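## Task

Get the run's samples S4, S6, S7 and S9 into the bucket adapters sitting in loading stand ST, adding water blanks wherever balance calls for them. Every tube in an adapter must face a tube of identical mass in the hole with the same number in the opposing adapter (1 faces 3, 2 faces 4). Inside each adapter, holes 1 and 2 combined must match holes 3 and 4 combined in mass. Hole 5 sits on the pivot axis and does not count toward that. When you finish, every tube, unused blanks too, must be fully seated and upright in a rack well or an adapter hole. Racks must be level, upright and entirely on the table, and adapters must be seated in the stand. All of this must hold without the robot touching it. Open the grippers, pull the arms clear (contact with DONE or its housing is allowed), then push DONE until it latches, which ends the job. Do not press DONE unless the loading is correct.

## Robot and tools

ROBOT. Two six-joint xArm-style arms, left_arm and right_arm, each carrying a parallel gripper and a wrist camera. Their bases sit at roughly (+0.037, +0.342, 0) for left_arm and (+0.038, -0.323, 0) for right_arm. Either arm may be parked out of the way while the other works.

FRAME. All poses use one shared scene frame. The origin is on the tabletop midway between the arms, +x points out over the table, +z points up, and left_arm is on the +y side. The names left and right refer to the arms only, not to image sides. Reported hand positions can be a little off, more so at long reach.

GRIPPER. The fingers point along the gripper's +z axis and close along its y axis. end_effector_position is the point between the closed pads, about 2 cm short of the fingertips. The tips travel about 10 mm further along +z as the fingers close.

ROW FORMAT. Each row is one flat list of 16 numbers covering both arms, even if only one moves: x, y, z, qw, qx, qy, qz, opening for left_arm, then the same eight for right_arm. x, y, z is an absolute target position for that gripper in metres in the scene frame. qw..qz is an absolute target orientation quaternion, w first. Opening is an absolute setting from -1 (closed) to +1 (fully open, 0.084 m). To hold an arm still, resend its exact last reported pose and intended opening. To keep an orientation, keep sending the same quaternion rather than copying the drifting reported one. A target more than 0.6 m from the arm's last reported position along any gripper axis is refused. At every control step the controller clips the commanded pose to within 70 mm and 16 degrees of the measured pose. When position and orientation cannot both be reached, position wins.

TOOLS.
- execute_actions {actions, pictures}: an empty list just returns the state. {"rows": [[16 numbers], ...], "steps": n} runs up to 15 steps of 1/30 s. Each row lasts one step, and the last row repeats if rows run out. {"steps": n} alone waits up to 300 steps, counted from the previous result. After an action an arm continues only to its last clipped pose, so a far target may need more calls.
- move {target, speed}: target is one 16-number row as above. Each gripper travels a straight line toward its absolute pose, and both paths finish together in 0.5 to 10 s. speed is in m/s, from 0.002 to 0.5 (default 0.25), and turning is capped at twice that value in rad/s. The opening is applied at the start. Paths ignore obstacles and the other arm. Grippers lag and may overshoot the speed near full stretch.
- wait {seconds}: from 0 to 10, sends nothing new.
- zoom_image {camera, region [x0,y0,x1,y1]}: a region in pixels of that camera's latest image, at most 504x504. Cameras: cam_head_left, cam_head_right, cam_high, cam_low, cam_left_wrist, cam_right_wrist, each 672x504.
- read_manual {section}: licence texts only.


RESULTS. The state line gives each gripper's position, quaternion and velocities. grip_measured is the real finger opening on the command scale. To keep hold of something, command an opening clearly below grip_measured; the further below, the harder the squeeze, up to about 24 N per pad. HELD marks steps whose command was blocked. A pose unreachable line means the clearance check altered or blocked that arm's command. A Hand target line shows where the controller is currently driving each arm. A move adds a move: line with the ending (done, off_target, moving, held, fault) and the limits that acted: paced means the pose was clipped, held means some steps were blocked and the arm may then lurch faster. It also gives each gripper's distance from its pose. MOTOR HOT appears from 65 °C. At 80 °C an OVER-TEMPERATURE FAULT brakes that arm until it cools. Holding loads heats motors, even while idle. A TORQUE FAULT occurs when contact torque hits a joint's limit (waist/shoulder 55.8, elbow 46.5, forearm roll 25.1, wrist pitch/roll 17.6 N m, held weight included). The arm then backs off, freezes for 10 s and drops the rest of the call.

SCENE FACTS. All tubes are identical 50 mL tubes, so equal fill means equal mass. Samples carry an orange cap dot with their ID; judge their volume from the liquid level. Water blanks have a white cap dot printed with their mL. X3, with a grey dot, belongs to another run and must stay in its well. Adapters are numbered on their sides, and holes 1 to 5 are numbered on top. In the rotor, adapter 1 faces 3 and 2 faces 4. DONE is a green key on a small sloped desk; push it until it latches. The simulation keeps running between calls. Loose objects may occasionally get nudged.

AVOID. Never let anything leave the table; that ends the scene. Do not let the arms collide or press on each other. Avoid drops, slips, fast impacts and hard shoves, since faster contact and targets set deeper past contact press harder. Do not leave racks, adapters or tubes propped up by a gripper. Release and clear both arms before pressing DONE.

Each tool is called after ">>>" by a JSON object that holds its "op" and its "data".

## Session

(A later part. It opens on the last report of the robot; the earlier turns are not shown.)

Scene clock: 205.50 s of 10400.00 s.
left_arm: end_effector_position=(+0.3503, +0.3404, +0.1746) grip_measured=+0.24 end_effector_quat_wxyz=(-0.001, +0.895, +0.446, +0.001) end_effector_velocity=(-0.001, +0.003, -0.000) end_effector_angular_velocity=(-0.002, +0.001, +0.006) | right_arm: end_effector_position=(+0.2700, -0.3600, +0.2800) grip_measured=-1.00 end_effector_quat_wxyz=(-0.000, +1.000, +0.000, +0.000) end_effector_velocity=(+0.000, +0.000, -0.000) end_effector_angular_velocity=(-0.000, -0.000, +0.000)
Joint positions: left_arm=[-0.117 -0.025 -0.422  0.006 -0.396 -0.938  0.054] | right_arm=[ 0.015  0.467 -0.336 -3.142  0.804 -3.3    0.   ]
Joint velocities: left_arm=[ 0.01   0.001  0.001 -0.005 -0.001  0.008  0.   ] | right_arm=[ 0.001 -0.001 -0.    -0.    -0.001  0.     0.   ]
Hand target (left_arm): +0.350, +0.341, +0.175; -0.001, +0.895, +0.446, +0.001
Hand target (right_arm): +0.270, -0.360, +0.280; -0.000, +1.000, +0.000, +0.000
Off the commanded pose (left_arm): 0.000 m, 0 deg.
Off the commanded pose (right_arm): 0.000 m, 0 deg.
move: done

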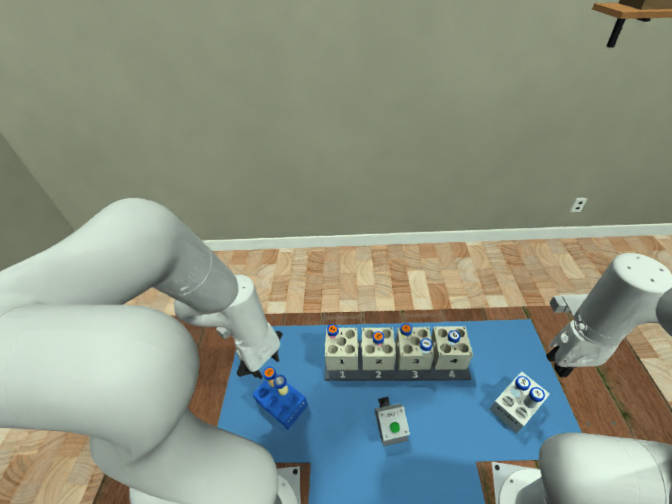

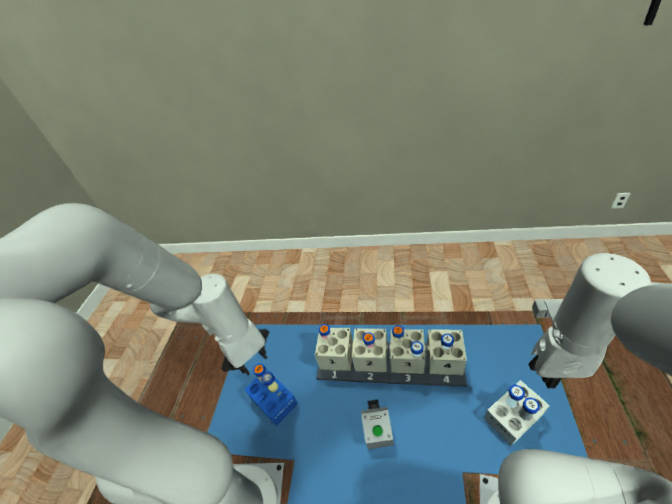

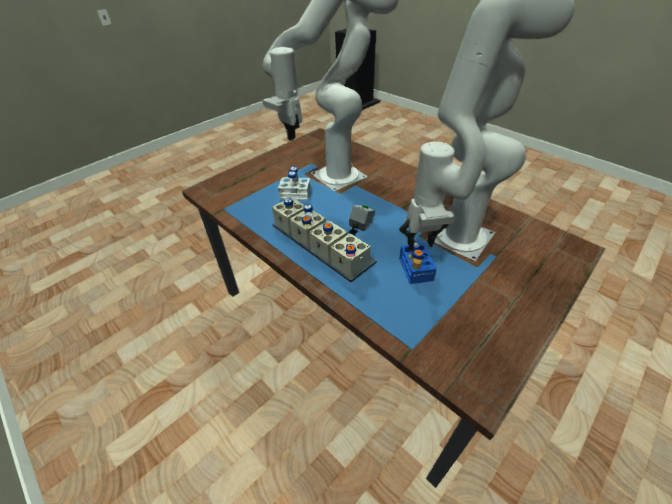

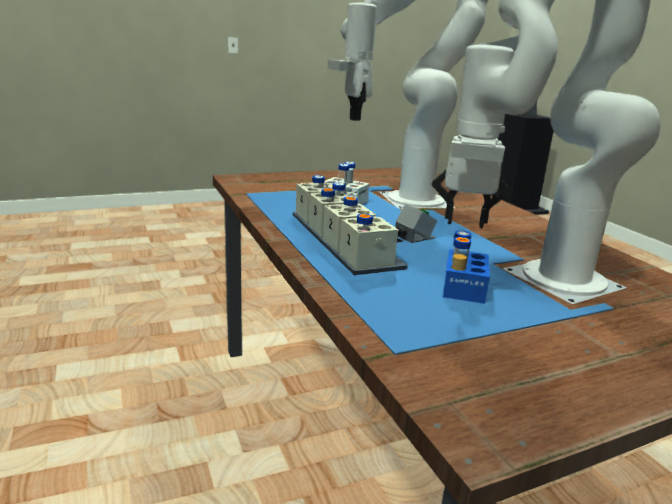

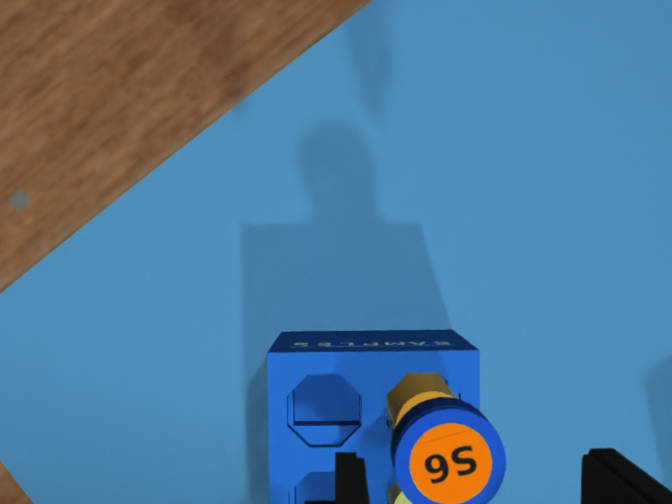

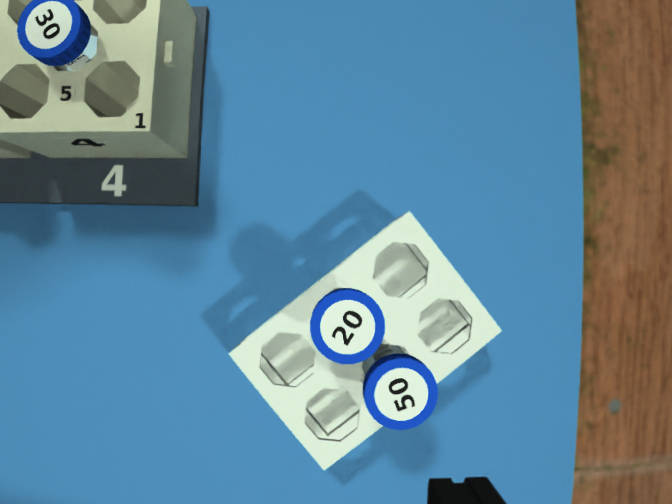

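Target A1 hole 1 ≈ (.433,.1145).

>>> {"op": "move", "data": {"target": [0.3518,0.3405,0.114,0,0.895,0.446,0,0.25,0.27,-0.36,0.28,0,1,0,0,-1], "speed": 0.08}}

>>> {"op": "execute_actions", "data": {"actions": [{"rows":[[0.3518,0.3405,0.114,0,0.895,0.446,0,-0.45,0.27,-0.36,0.28,0,1,0,0,-1]]}], "pictures": false}}

>>> {"op": "move", "data": {"target": [0.3518,0.3405,0.25,0,0.895,0.446,0,-0.45,0.27,-0.36,0.28,0,1,0,0,-1], "speed": 0.14}}

>>> {"op": "move", "data": {"target": [0.433,0.1145,0.205,0,1,0,0,-0.45,0.2,-0.15,0.25,0,1,0,0,-1], "speed": 0.2}}

Scene clock: 217.77 s of 10400.00 s.
left_arm: end_effector_position=(+0.3519, +0.3406, +0.1143) grip_measured=+0.24 end_effector_quat_wxyz=(-0.000, +0.895, +0.446, +0.000) end_effector_velocity=(+0.001, -0.000, -0.002) end_effector_angular_velocity=(-0.000, -0.002, -0.000) | right_arm: end_effector_position=(+0.2700, -0.3600, +0.2800) grip_measured=-1.00 end_effector_quat_wxyz=(-0.000, +1.000, +0.000, +0.000) end_effector_velocity=(+0.000, -0.000, +0.000) end_effector_angular_velocity=(-0.001, -0.000, +0.001)
Joint positions: left_arm=[-0.115 -0.21  -0.415  0.002 -0.204 -0.933  0.054] | right_arm=[ 0.015  0.467 -0.336 -3.142  0.804 -3.3    0.   ]
Joint velocities: left_arm=[-0.    -0.008 -0.002 -0.001  0.007  0.001 -0.   ] | right_arm=[-0.     0.    -0.    -0.001 -0.    -0.     0.   ]
Hand target (left_arm): +0.352, +0.341, +0.114; -0.000, +0.895, +0.446, +0.000
Hand target (right_arm): +0.270, -0.360, +0.280; -0.000, +1.000, +0.000, +0.000
Off the commanded pose (left_arm): 0.000 m, 0 deg.
Off the commanded pose (right_arm): 0.000 m, 0 deg.
After step 90, 8.00 s passed at rest.
move: done

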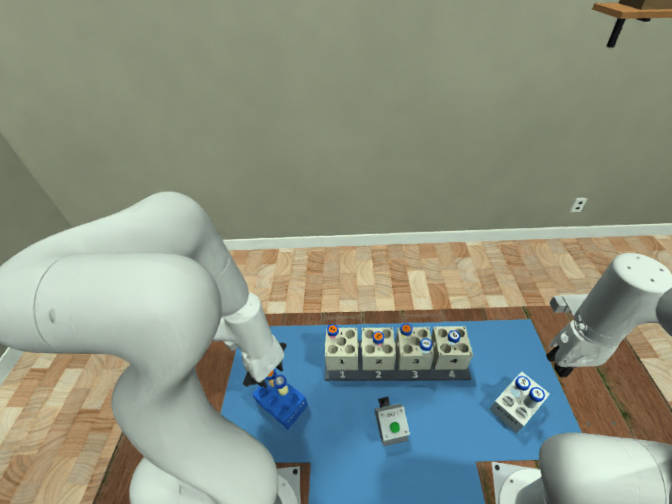

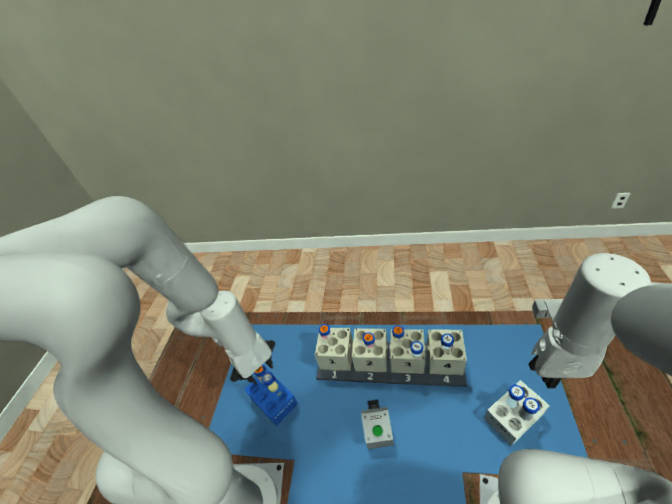

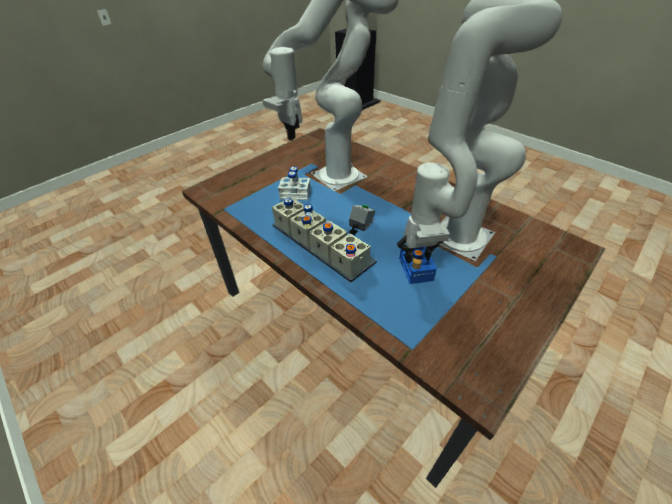

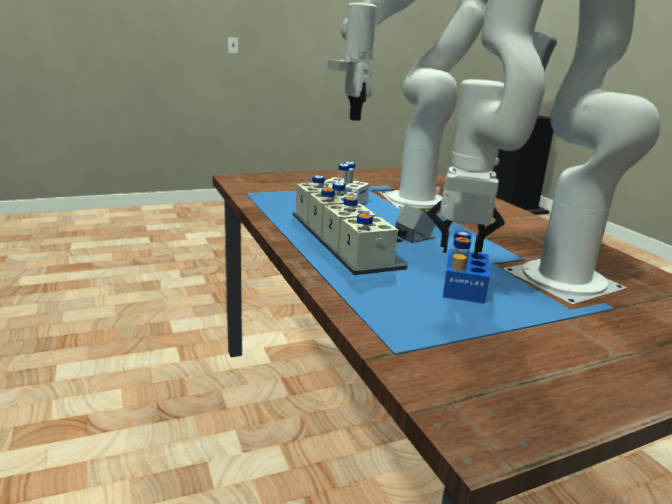

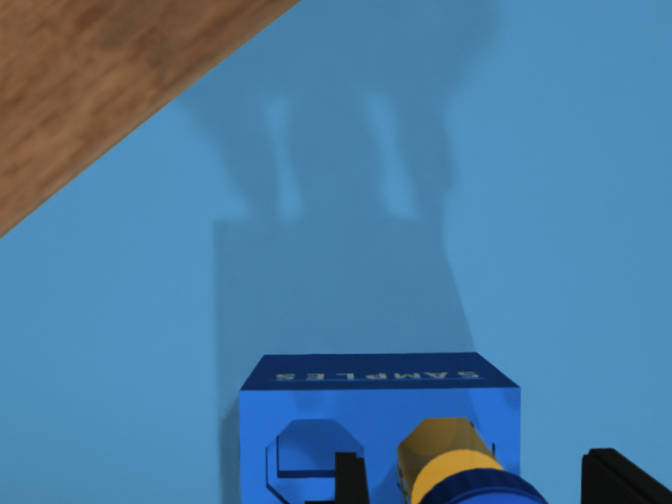

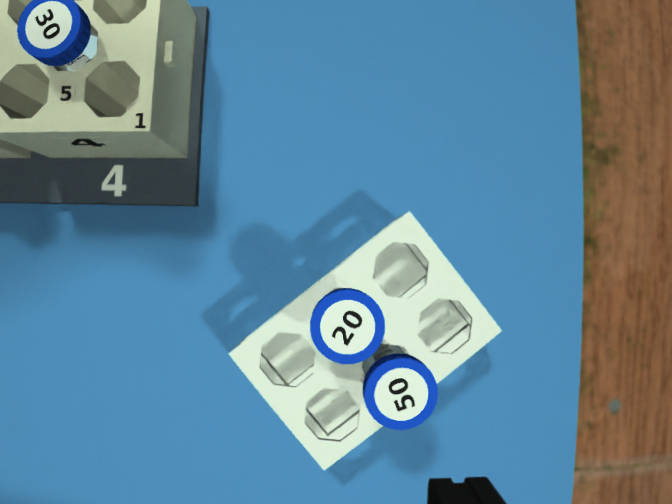

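Scene clock: 218.27 s of 10400.00 s.
left_arm: end_effector_position=(+0.3519, +0.3405, +0.1140) grip_measured=-0.26 end_effector_quat_wxyz=(+0.000, +0.895, +0.446, +0.000) end_effector_velocity=(+0.001, +0.000, +0.000) end_effector_angular_velocity=(-0.000, -0.001, -0.000) | right_arm: end_effector_position=(+0.2700, -0.3600, +0.2800) grip_measured=-1.00 end_effector_quat_wxyz=(+0.000, +1.000, +0.000, +0.000) end_effector_velocity=(-0.000, +0.000, -0.000) end_effector_angular_velocity=(+0.000, +0.001, +0.000)
Joint positions: left_arm=[-0.115 -0.211 -0.415  0.    -0.204 -0.931  0.033] | right_arm=[ 0.015  0.467 -0.336 -3.142  0.804 -3.3    0.   ]
Joint velocities: left_arm=[ 0.001  0.    -0.001 -0.     0.     0.002  0.   ] | right_arm=[ 0.    -0.001  0.001  0.    -0.     0.     0.   ]
Hand target (left_arm): +0.352, +0.341, +0.114; -0.000, +0.895, +0.446, +0.000
Hand target (right_arm): +0.270, -0.360, +0.280; -0.000, +1.000, +0.000, -0.000
Off the commanded pose (left_arm): 0.000 m, 0 deg.
Off the commanded pose (right_arm): 0.000 m, 0 deg.
Steps of this call (steps 1 to 15: all 15 steps of this action). Readings (end_effector_position):
1: left_arm (+0.3519, +0.3406, +0.1142) | right_arm (+0.2700, -0.3600, +0.2800)
2: left_arm (+0.3519, +0.3406, +0.1142) | right_arm (+0.2700, -0.3600, +0.2800)
4: left_arm (+0.3519, +0.3406, +0.1141) | right_arm (+0.2700, -0.3600, +0.2800)
8: left_arm (+0.3519, +0.3405, +0.1141) | right_arm (+0.2700, -0.3600, +0.2800)
15: the state above

Scene clock: 220.07 s of 10400.00 s.
left_arm: end_effector_position=(+0.3516, +0.3403, +0.2497) grip_measured=-0.26 end_effector_quat_wxyz=(+0.000, +0.895, +0.446, -0.000) end_effector_velocity=(-0.000, +0.000, +0.002) end_effector_angular_velocity=(+0.001, -0.000, -0.001) | right_arm: end_effector_position=(+0.2700, -0.3600, +0.2800) grip_measured=-1.00 end_effector_quat_wxyz=(-0.000, +1.000, +0.000, +0.000) end_effector_velocity=(+0.000, -0.000, +0.000) end_effector_angular_velocity=(-0.000, -0.001, -0.001)
Joint positions: left_arm=[-0.115  0.149 -0.482 -0.001 -0.631 -0.929  0.033] | right_arm=[ 0.015  0.467 -0.336 -3.142  0.804 -3.3    0.   ]
Joint velocities: left_arm=[ 0.     0.005 -0.002  0.001 -0.007  0.    -0.   ] | right_arm=[-0.001  0.    -0.    -0.     0.     0.001  0.   ]
Hand target (left_arm): +0.352, +0.340, +0.250; +0.000, +0.895, +0.446, -0.000
Hand target (right_arm): +0.270, -0.360, +0.280; -0.000, +1.000, +0.000, +0.000
Off the commanded pose (left_arm): 0.000 m, 0 deg.
Off the commanded pose (right_arm): 0.000 m, 0 deg.
move: done

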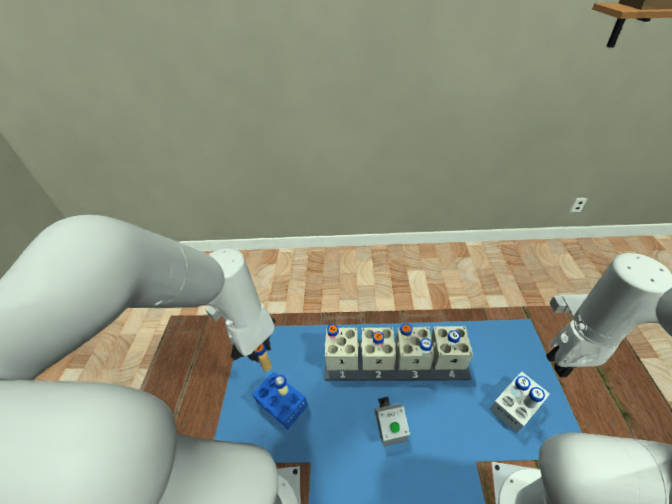

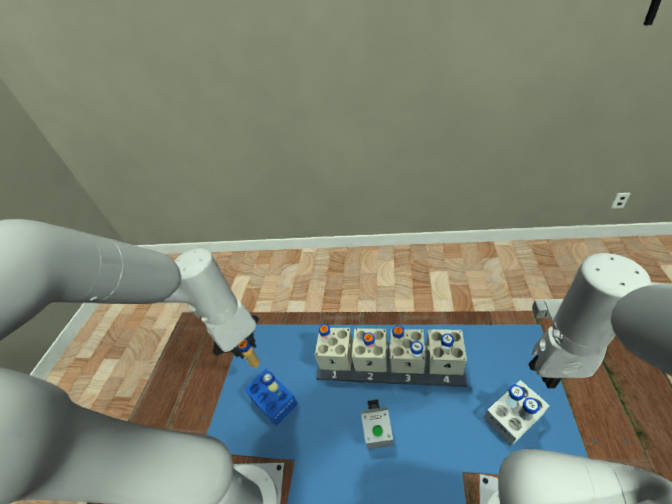

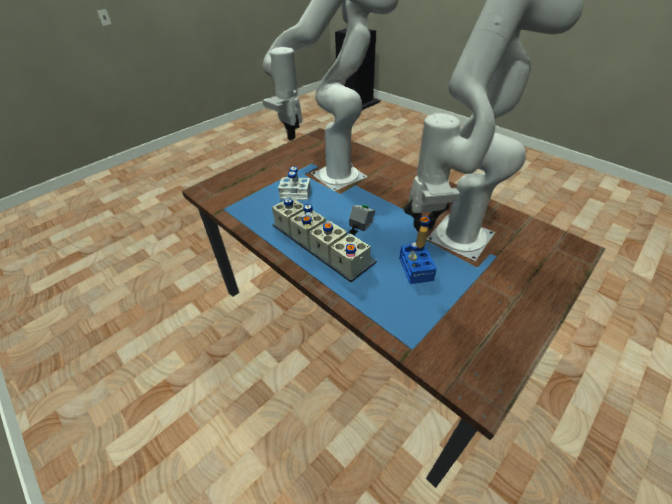

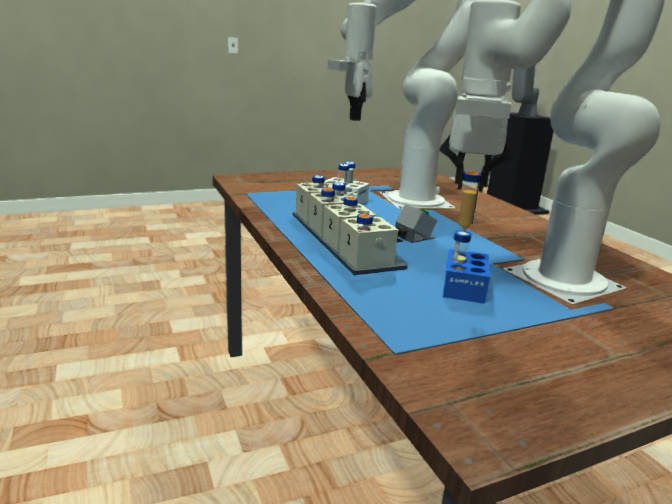

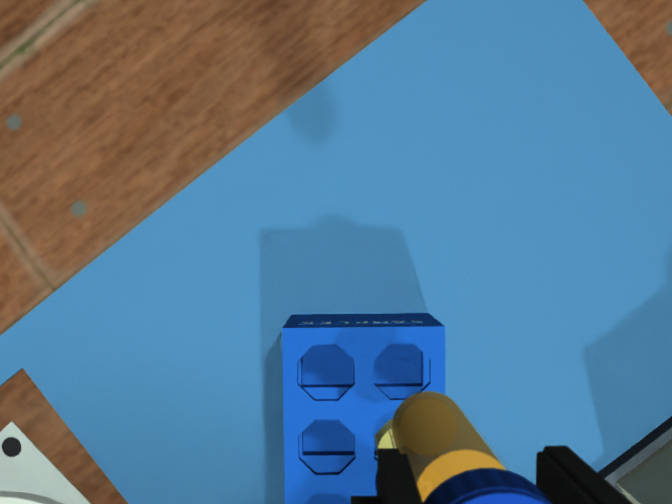

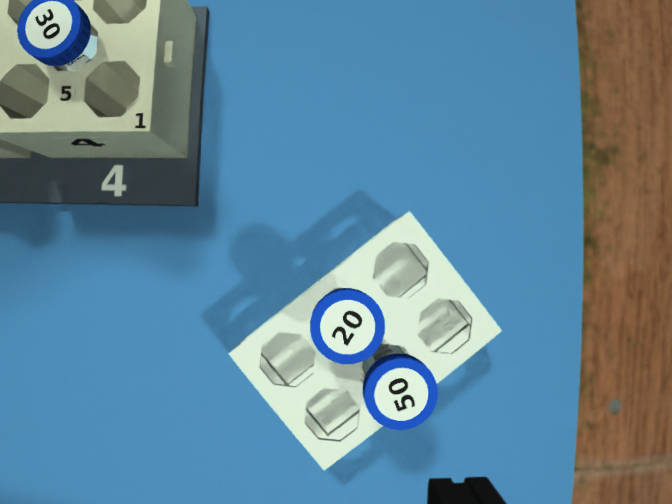

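Scene clock: 222.93 s of 10400.00 s.
left_arm: end_effector_position=(+0.4331, +0.1146, +0.2053) grip_measured=-0.26 end_effector_quat_wxyz=(+0.001, +1.000, +0.000, -0.000) end_effector_velocity=(+0.000, -0.001, -0.001) end_effector_angular_velocity=(+0.001, +0.001, -0.010) | right_arm: end_effector_position=(+0.2003, -0.1508, +0.2501) grip_measured=-1.00 end_effector_quat_wxyz=(-0.001, +1.000, -0.000, -0.001) end_effector_velocity=(-0.001, +0.002, -0.001) end_effector_angular_velocity=(-0.004, -0.000, +0.000)
Joint positions: left_arm=[-0.63  -0.285 -0.824 -0.002 -0.539 -0.52   0.033] | right_arm=[ 0.985  0.403 -0.3   -3.137  0.703 -2.334  0.   ]
Joint velocities: left_arm=[-0.002 -0.004 -0.003 -0.    -0.001  0.008  0.   ] | right_arm=[ 0.01  -0.007 -0.002 -0.004 -0.002  0.013  0.   ]
Hand target (left_arm): +0.433, +0.114, +0.205; +0.001, +1.000, +0.000, -0.000
Hand target (right_arm): +0.200, -0.151, +0.250; -0.001, +1.000, -0.000, -0.001
Off the commanded pose (left_arm): 0.000 m, 0 deg.
Off the commanded pose (right_arm): 0.001 m, 0 deg.
move: done

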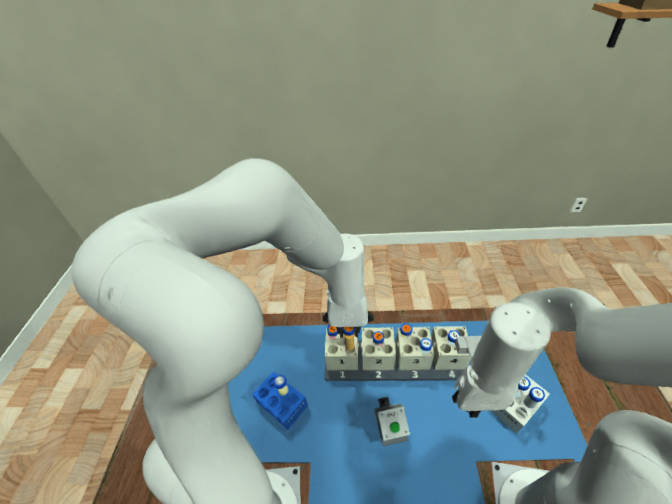

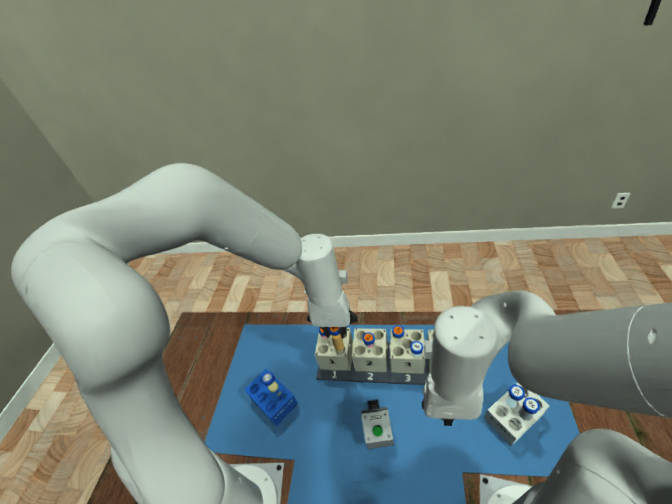

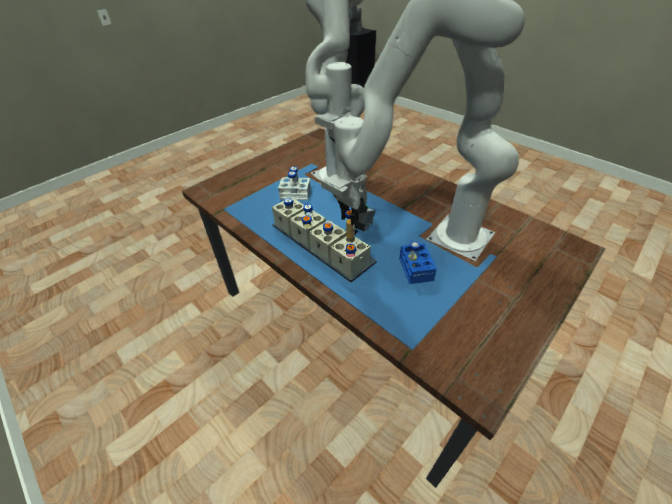

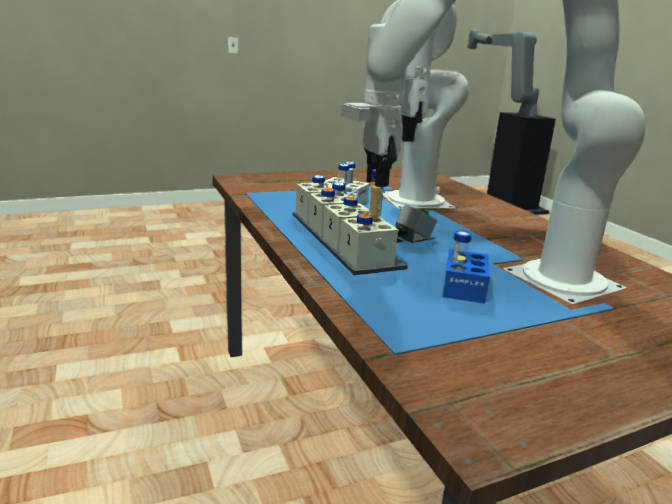

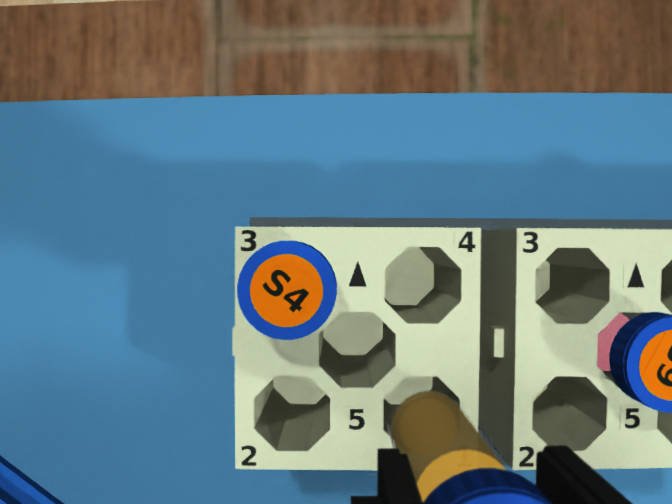

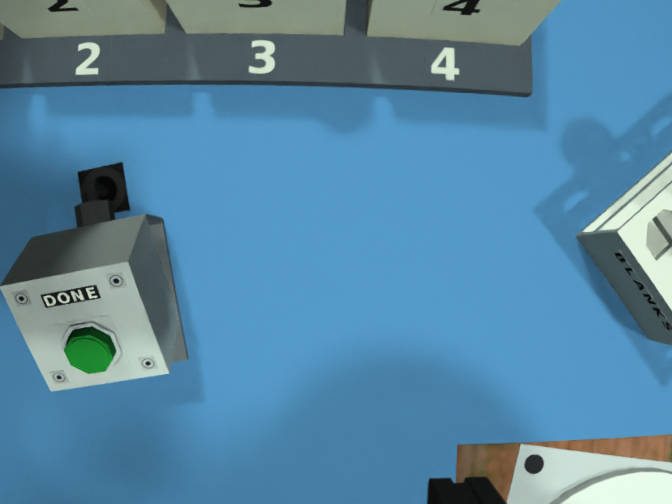

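>>> {"op": "move", "data": {"target": [0.433,0.1148,0.127,0,1,0,0,-0.45,0.2,-0.15,0.25,0,1,0,0,-1], "speed": 0.05}}

>>> {"op": "execute_actions", "data": {"actions": [{"rows":[[0.433,0.1148,0.127,0,1,0,0,0.25,0.2,-0.15,0.25,0,1,0,0,-1]]}], "pictures": false}}

>>> {"op": "move", "data": {"target": [0.43,0.1148,0.2,0,1,0,0,0.25,0.2,-0.15,0.25,0,1,0,0,-1]}}

>>> {"op": "move", "data": {"target": [0.35,0.4,0.3,0,1,0,0,0.25,0.17,-0.03,0.2,0,1,0,0,-1]}}

>>> {"op": "zoom_image", "data": {"camera": "cam_low", "region": [280,130,520,310]}}

Scene clock: 235.07 s of 10400.00 s.
left_arm: end_effector_position=(+0.4331, +0.1148, +0.1273) grip_measured=-0.26 end_effector_quat_wxyz=(-0.000, +1.000, +0.000, +0.000) end_effector_velocity=(-0.000, +0.001, -0.003) end_effector_angular_velocity=(+0.001, +0.001, +0.002) | right_arm: end_effector_position=(+0.2000, -0.1500, +0.2500) grip_measured=-1.00 end_effector_quat_wxyz=(-0.000, +1.000, +0.000, -0.000) end_effector_velocity=(+0.000, -0.000, -0.000) end_effector_angular_velocity=(-0.001, +0.001, -0.000)
Joint positions: left_arm=[-0.63  -0.439 -0.801  0.001 -0.362 -0.523  0.033] | right_arm=[ 0.991  0.402 -0.3   -3.142  0.702 -2.324  0.   ]
Joint velocities: left_arm=[ 0.001 -0.005  0.001  0.     0.005 -0.002 -0.   ] | right_arm=[-0.    -0.001 -0.    -0.     0.     0.     0.   ]
Hand target (left_arm): +0.433, +0.115, +0.127; -0.000, +1.000, +0.000, +0.000
Hand target (right_arm): +0.200, -0.150, +0.250; +0.000, +1.000, +0.000, -0.000
Off the commanded pose (left_arm): 0.000 m, 0 deg.
Off the commanded pose (right_arm): 0.000 m, 0 deg.
After step 90, 7.13 s passed at rest.
move: done

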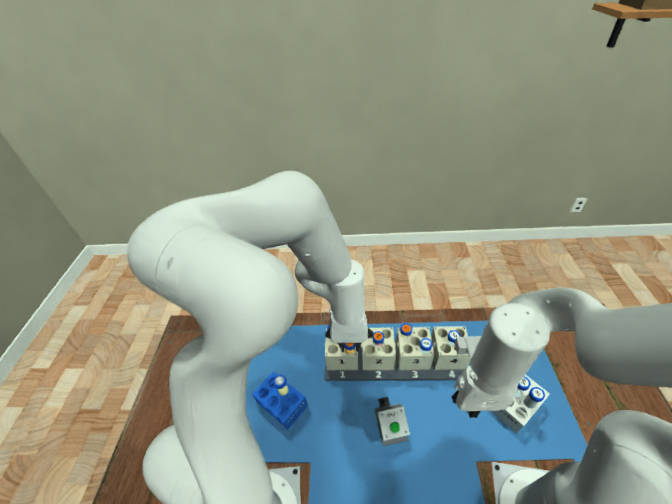

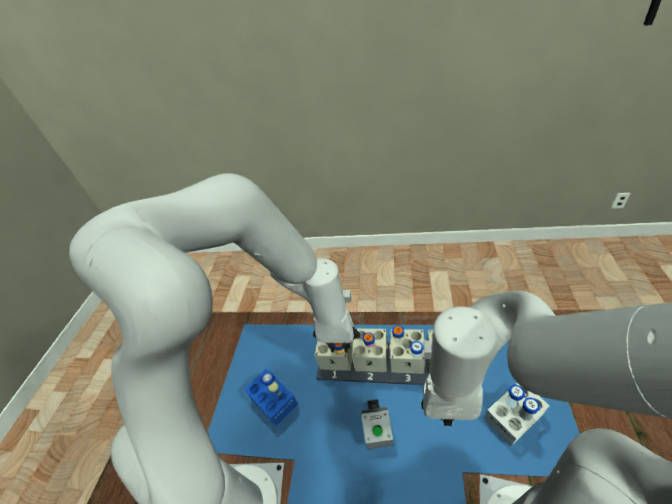

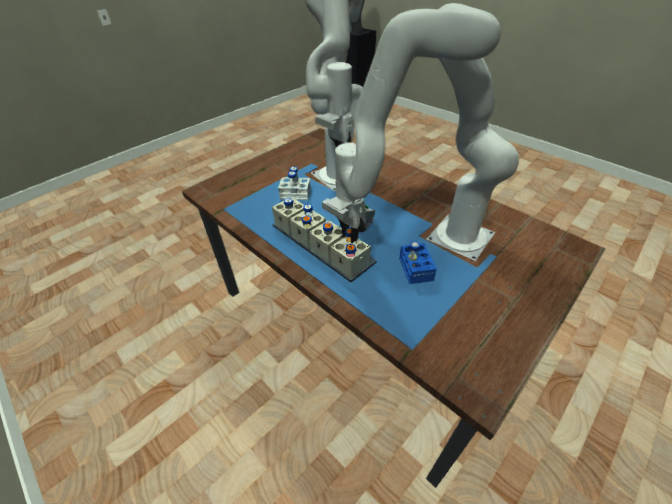

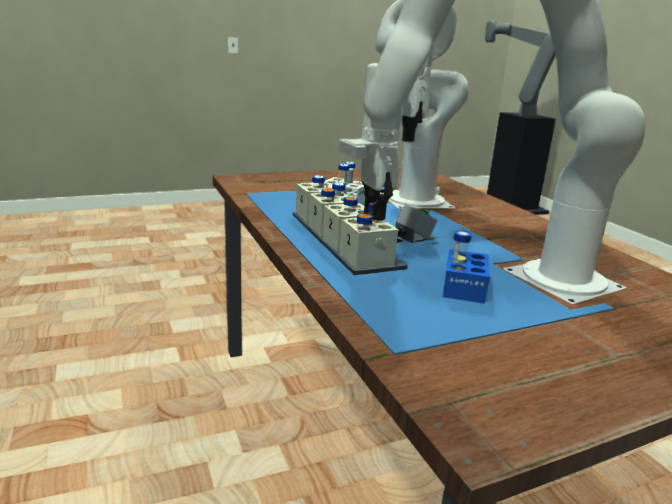

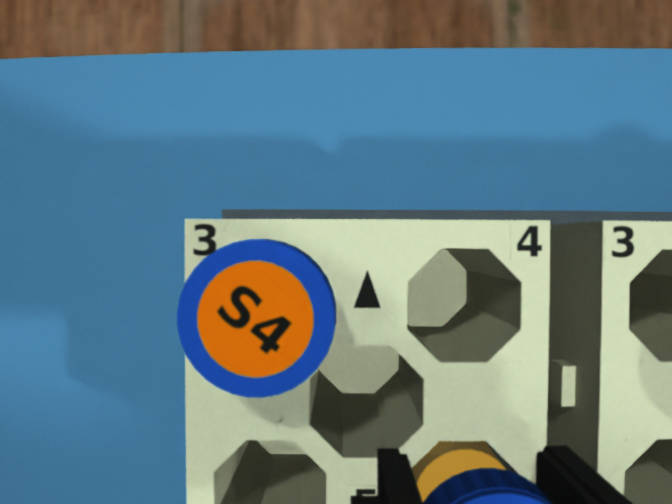

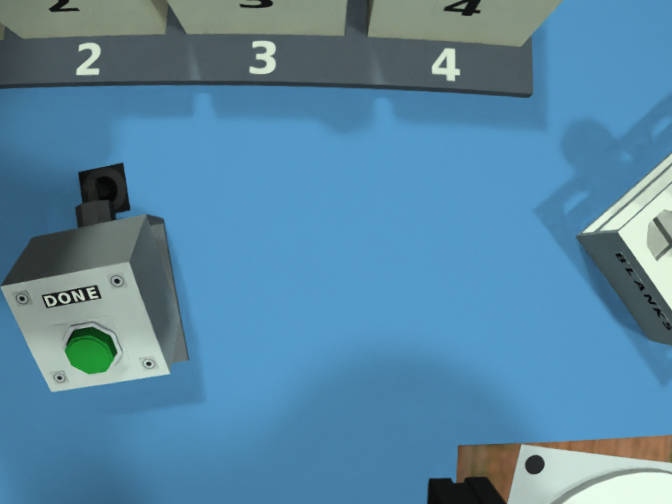

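Scene clock: 235.57 s of 10400.00 s.
left_arm: end_effector_position=(+0.4330, +0.1148, +0.1270) grip_measured=+0.24 end_effector_quat_wxyz=(-0.000, +1.000, +0.000, +0.000) end_effector_velocity=(-0.000, -0.000, +0.000) end_effector_angular_velocity=(-0.001, +0.000, +0.002) | right_arm: end_effector_position=(+0.2000, -0.1500, +0.2500) grip_measured=-1.00 end_effector_quat_wxyz=(+0.000, +1.000, +0.000, -0.000) end_effector_velocity=(+0.000, +0.000, +0.000) end_effector_angular_velocity=(+0.002, -0.002, +0.001)
Joint positions: left_arm=[-0.63  -0.439 -0.8    0.    -0.361 -0.522  0.054] | right_arm=[ 0.991  0.402 -0.3   -3.142  0.702 -2.324  0.   ]
Joint velocities: left_arm=[ 0.     0.001  0.001 -0.002 -0.     0.     0.001] | right_arm=[ 0.001  0.001  0.    -0.    -0.002 -0.     0.   ]
Hand target (left_arm): +0.433, +0.115, +0.127; -0.000, +1.000, +0.000, +0.000
Hand target (right_arm): +0.200, -0.150, +0.250; +0.000, +1.000, +0.000, -0.000
Off the commanded pose (left_arm): 0.000 m, 0 deg.
Off the commanded pose (right_arm): 0.000 m, 0 deg.
Steps of this call (steps 1 to 15: all 15 steps of this action). Readings (end_effector_position):
1: left_arm (+0.4331, +0.1148, +0.1272) | right_arm (+0.2000, -0.1500, +0.2500)
2: left_arm (+0.4331, +0.1148, +0.1272) | right_arm (+0.2000, -0.1500, +0.2500)
4: left_arm (+0.4331, +0.1148, +0.1271) | right_arm (+0.2000, -0.1500, +0.2500)
8: left_arm (+0.4330, +0.1148, +0.1270) | right_arm (+0.2000, -0.1500, +0.2500)
15: the state above

Scene clock: 236.83 s of 10400.00 s.
left_arm: end_effector_position=(+0.4298, +0.1148, +0.1997) grip_measured=+0.24 end_effector_quat_wxyz=(+0.000, +1.000, -0.000, -0.000) end_effector_velocity=(+0.000, -0.000, +0.003) end_effector_angular_velocity=(-0.000, -0.002, -0.000) | right_arm: end_effector_position=(+0.2000, -0.1500, +0.2500) grip_measured=-1.00 end_effector_quat_wxyz=(+0.000, +1.000, +0.000, +0.000) end_effector_velocity=(+0.000, +0.000, +0.000) end_effector_angular_velocity=(+0.001, -0.002, +0.001)
Joint positions: left_arm=[-0.634 -0.288 -0.813 -0.001 -0.524 -0.524  0.054] | right_arm=[ 0.991  0.402 -0.3   -3.142  0.702 -2.324  0.   ]
Joint velocities: left_arm=[-0.     0.004 -0.002  0.001 -0.004 -0.001 -0.   ] | right_arm=[ 0.    -0.    -0.001 -0.001 -0.001 -0.     0.   ]
Hand target (left_arm): +0.430, +0.115, +0.200; +0.000, +1.000, -0.000, -0.000
Hand target (right_arm): +0.200, -0.150, +0.250; +0.000, +1.000, +0.000, -0.000
Off the commanded pose (left_arm): 0.000 m, 0 deg.
Off the commanded pose (right_arm): 0.000 m, 0 deg.
move: done

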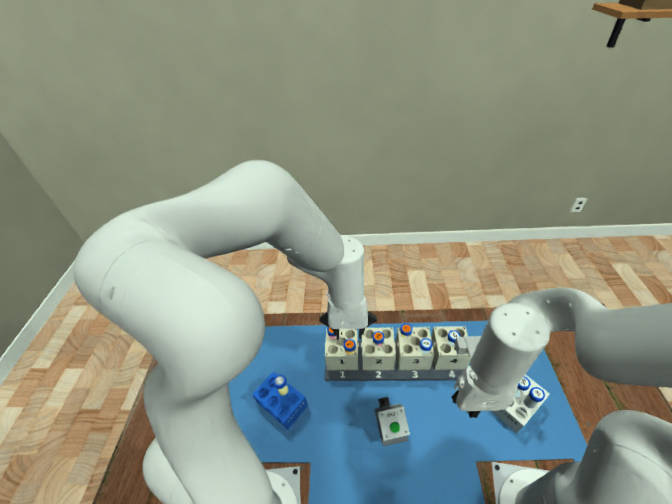

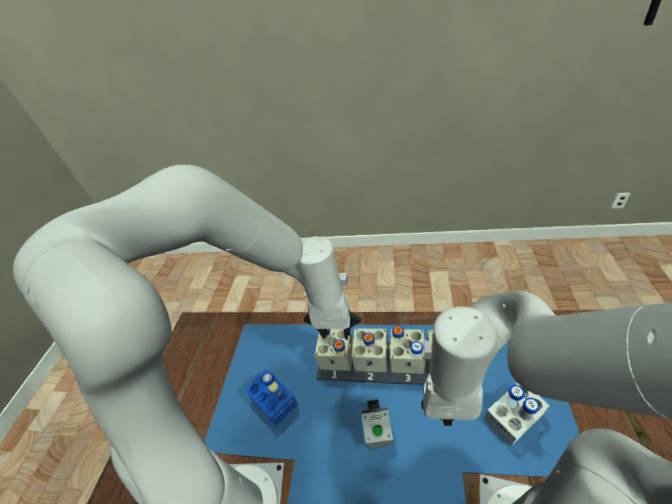

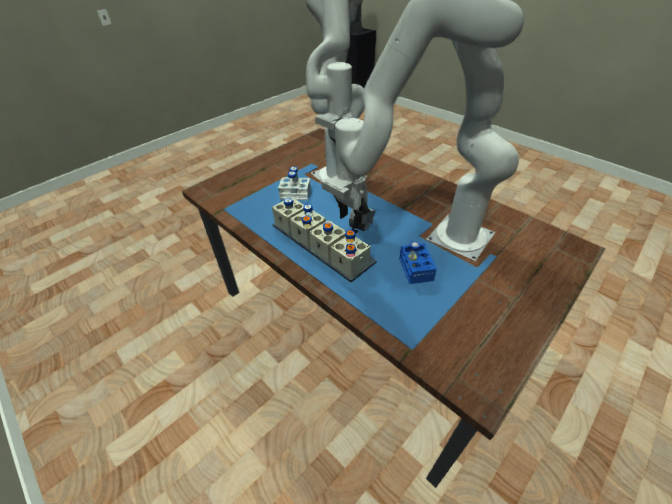

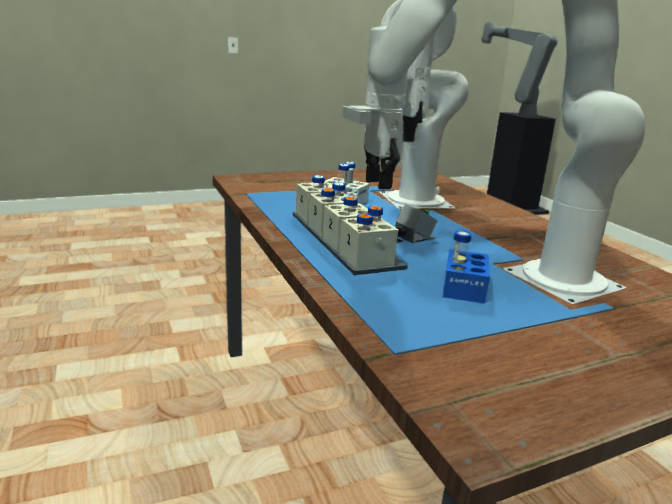

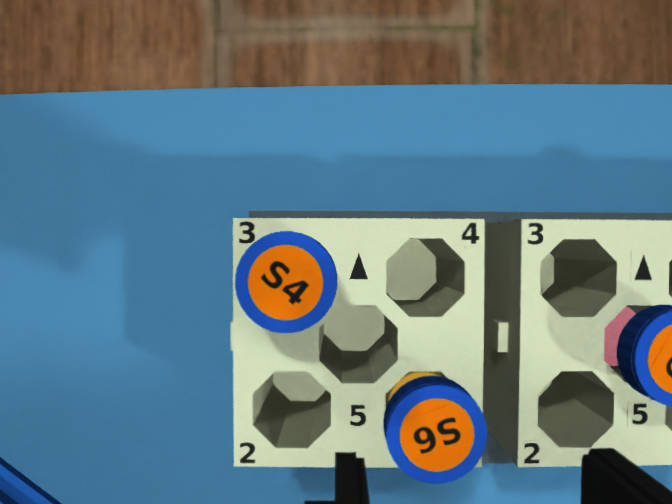

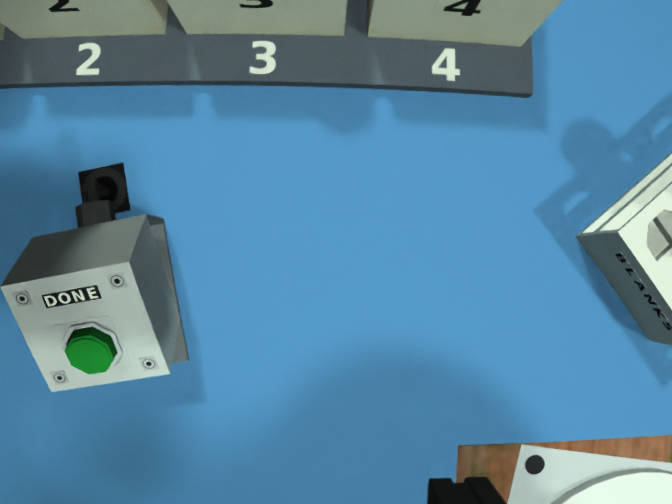

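Scene clock: 238.80 s of 10400.00 s.
left_arm: end_effector_position=(+0.3497, +0.3999, +0.2997) grip_measured=+0.24 end_effector_quat_wxyz=(-0.001, +1.000, -0.000, +0.000) end_effector_velocity=(-0.000, +0.002, +0.001) end_effector_angular_velocity=(-0.004, -0.000, -0.001) | right_arm: end_effector_position=(+0.1705, -0.0304, +0.2005) grip_measured=-1.00 end_effector_quat_wxyz=(+0.000, +1.000, -0.000, -0.000) end_effector_velocity=(+0.000, +0.001, -0.000) end_effector_angular_velocity=(-0.000, -0.001, +0.001)
Joint positions: left_arm=[ 0.072  0.226 -0.548  0.002 -0.772  0.179  0.054] | right_arm=[ 1.318  0.021 -0.458 -3.141  0.479 -1.997  0.   ]
Joint velocities: left_arm=[ 0.008  0.001 -0.002 -0.005 -0.003  0.013  0.   ] | right_arm=[ 0.001 -0.003 -0.001 -0.002 -0.002  0.002  0.   ]
Hand target (left_arm): +0.350, +0.400, +0.300; -0.001, +1.000, -0.000, +0.001
Hand target (right_arm): +0.170, -0.030, +0.200; +0.000, +1.000, -0.000, -0.000
Off the commanded pose (left_arm): 0.000 m, 0 deg.
Off the commanded pose (right_arm): 0.001 m, 0 deg.
move: done

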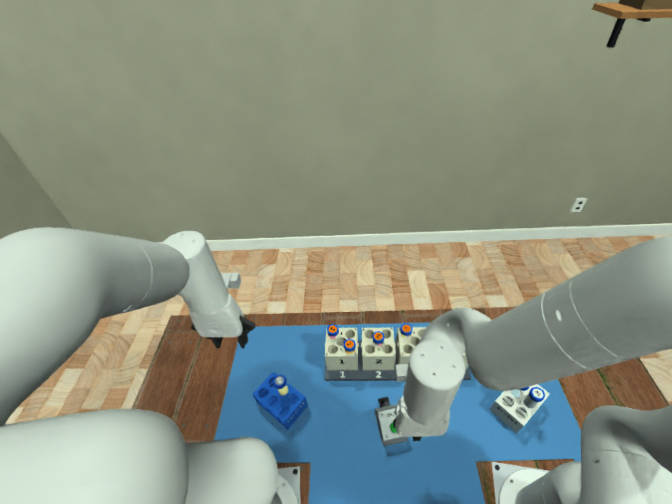

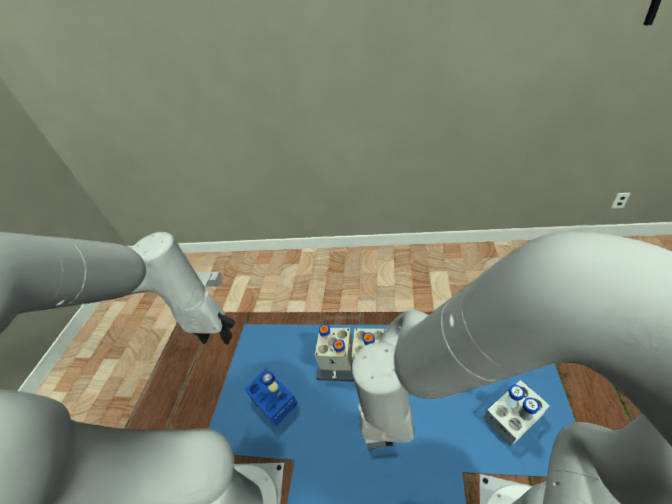

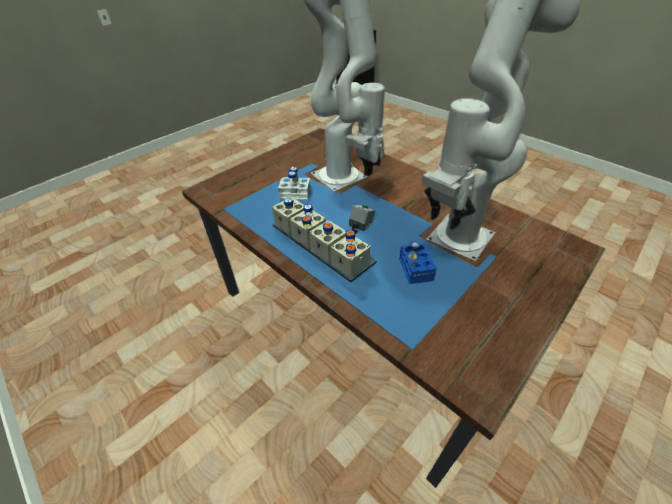

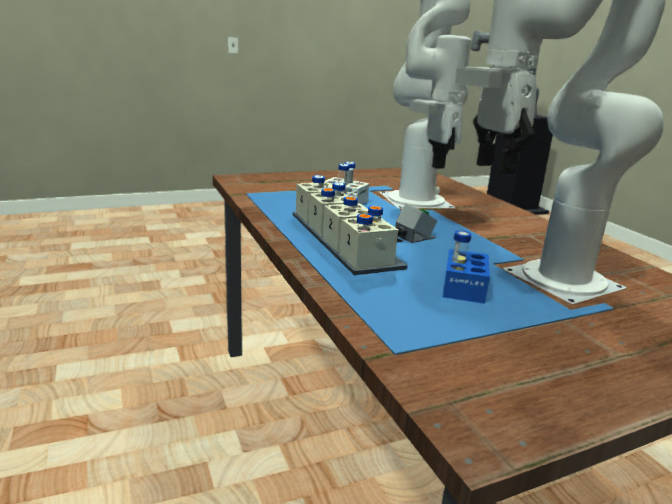

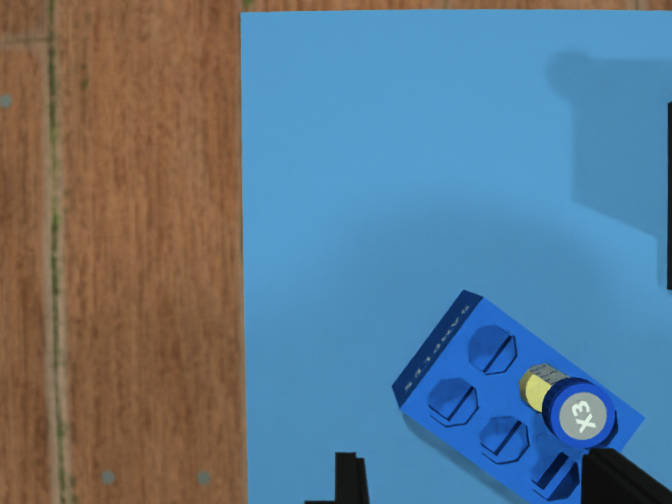

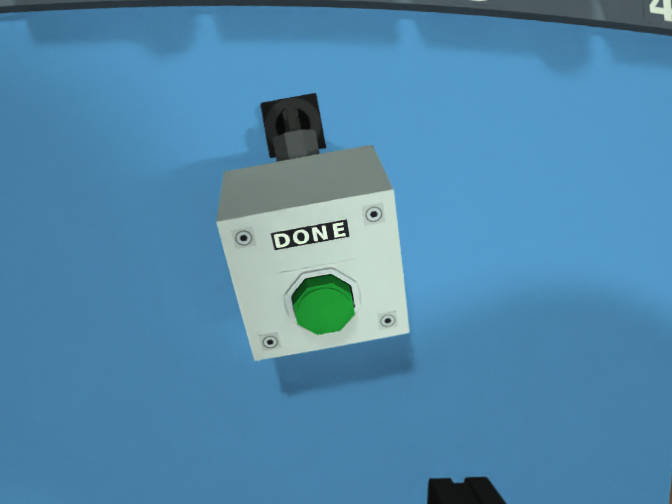

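Region (280, 130, 520, 310) of cam_low's 672x504 image, scaled by 2.100, with more detail than that image has; it fills the top 378 rows of this view, and the rest is white.

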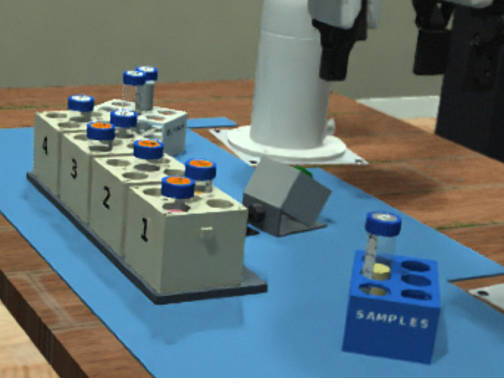

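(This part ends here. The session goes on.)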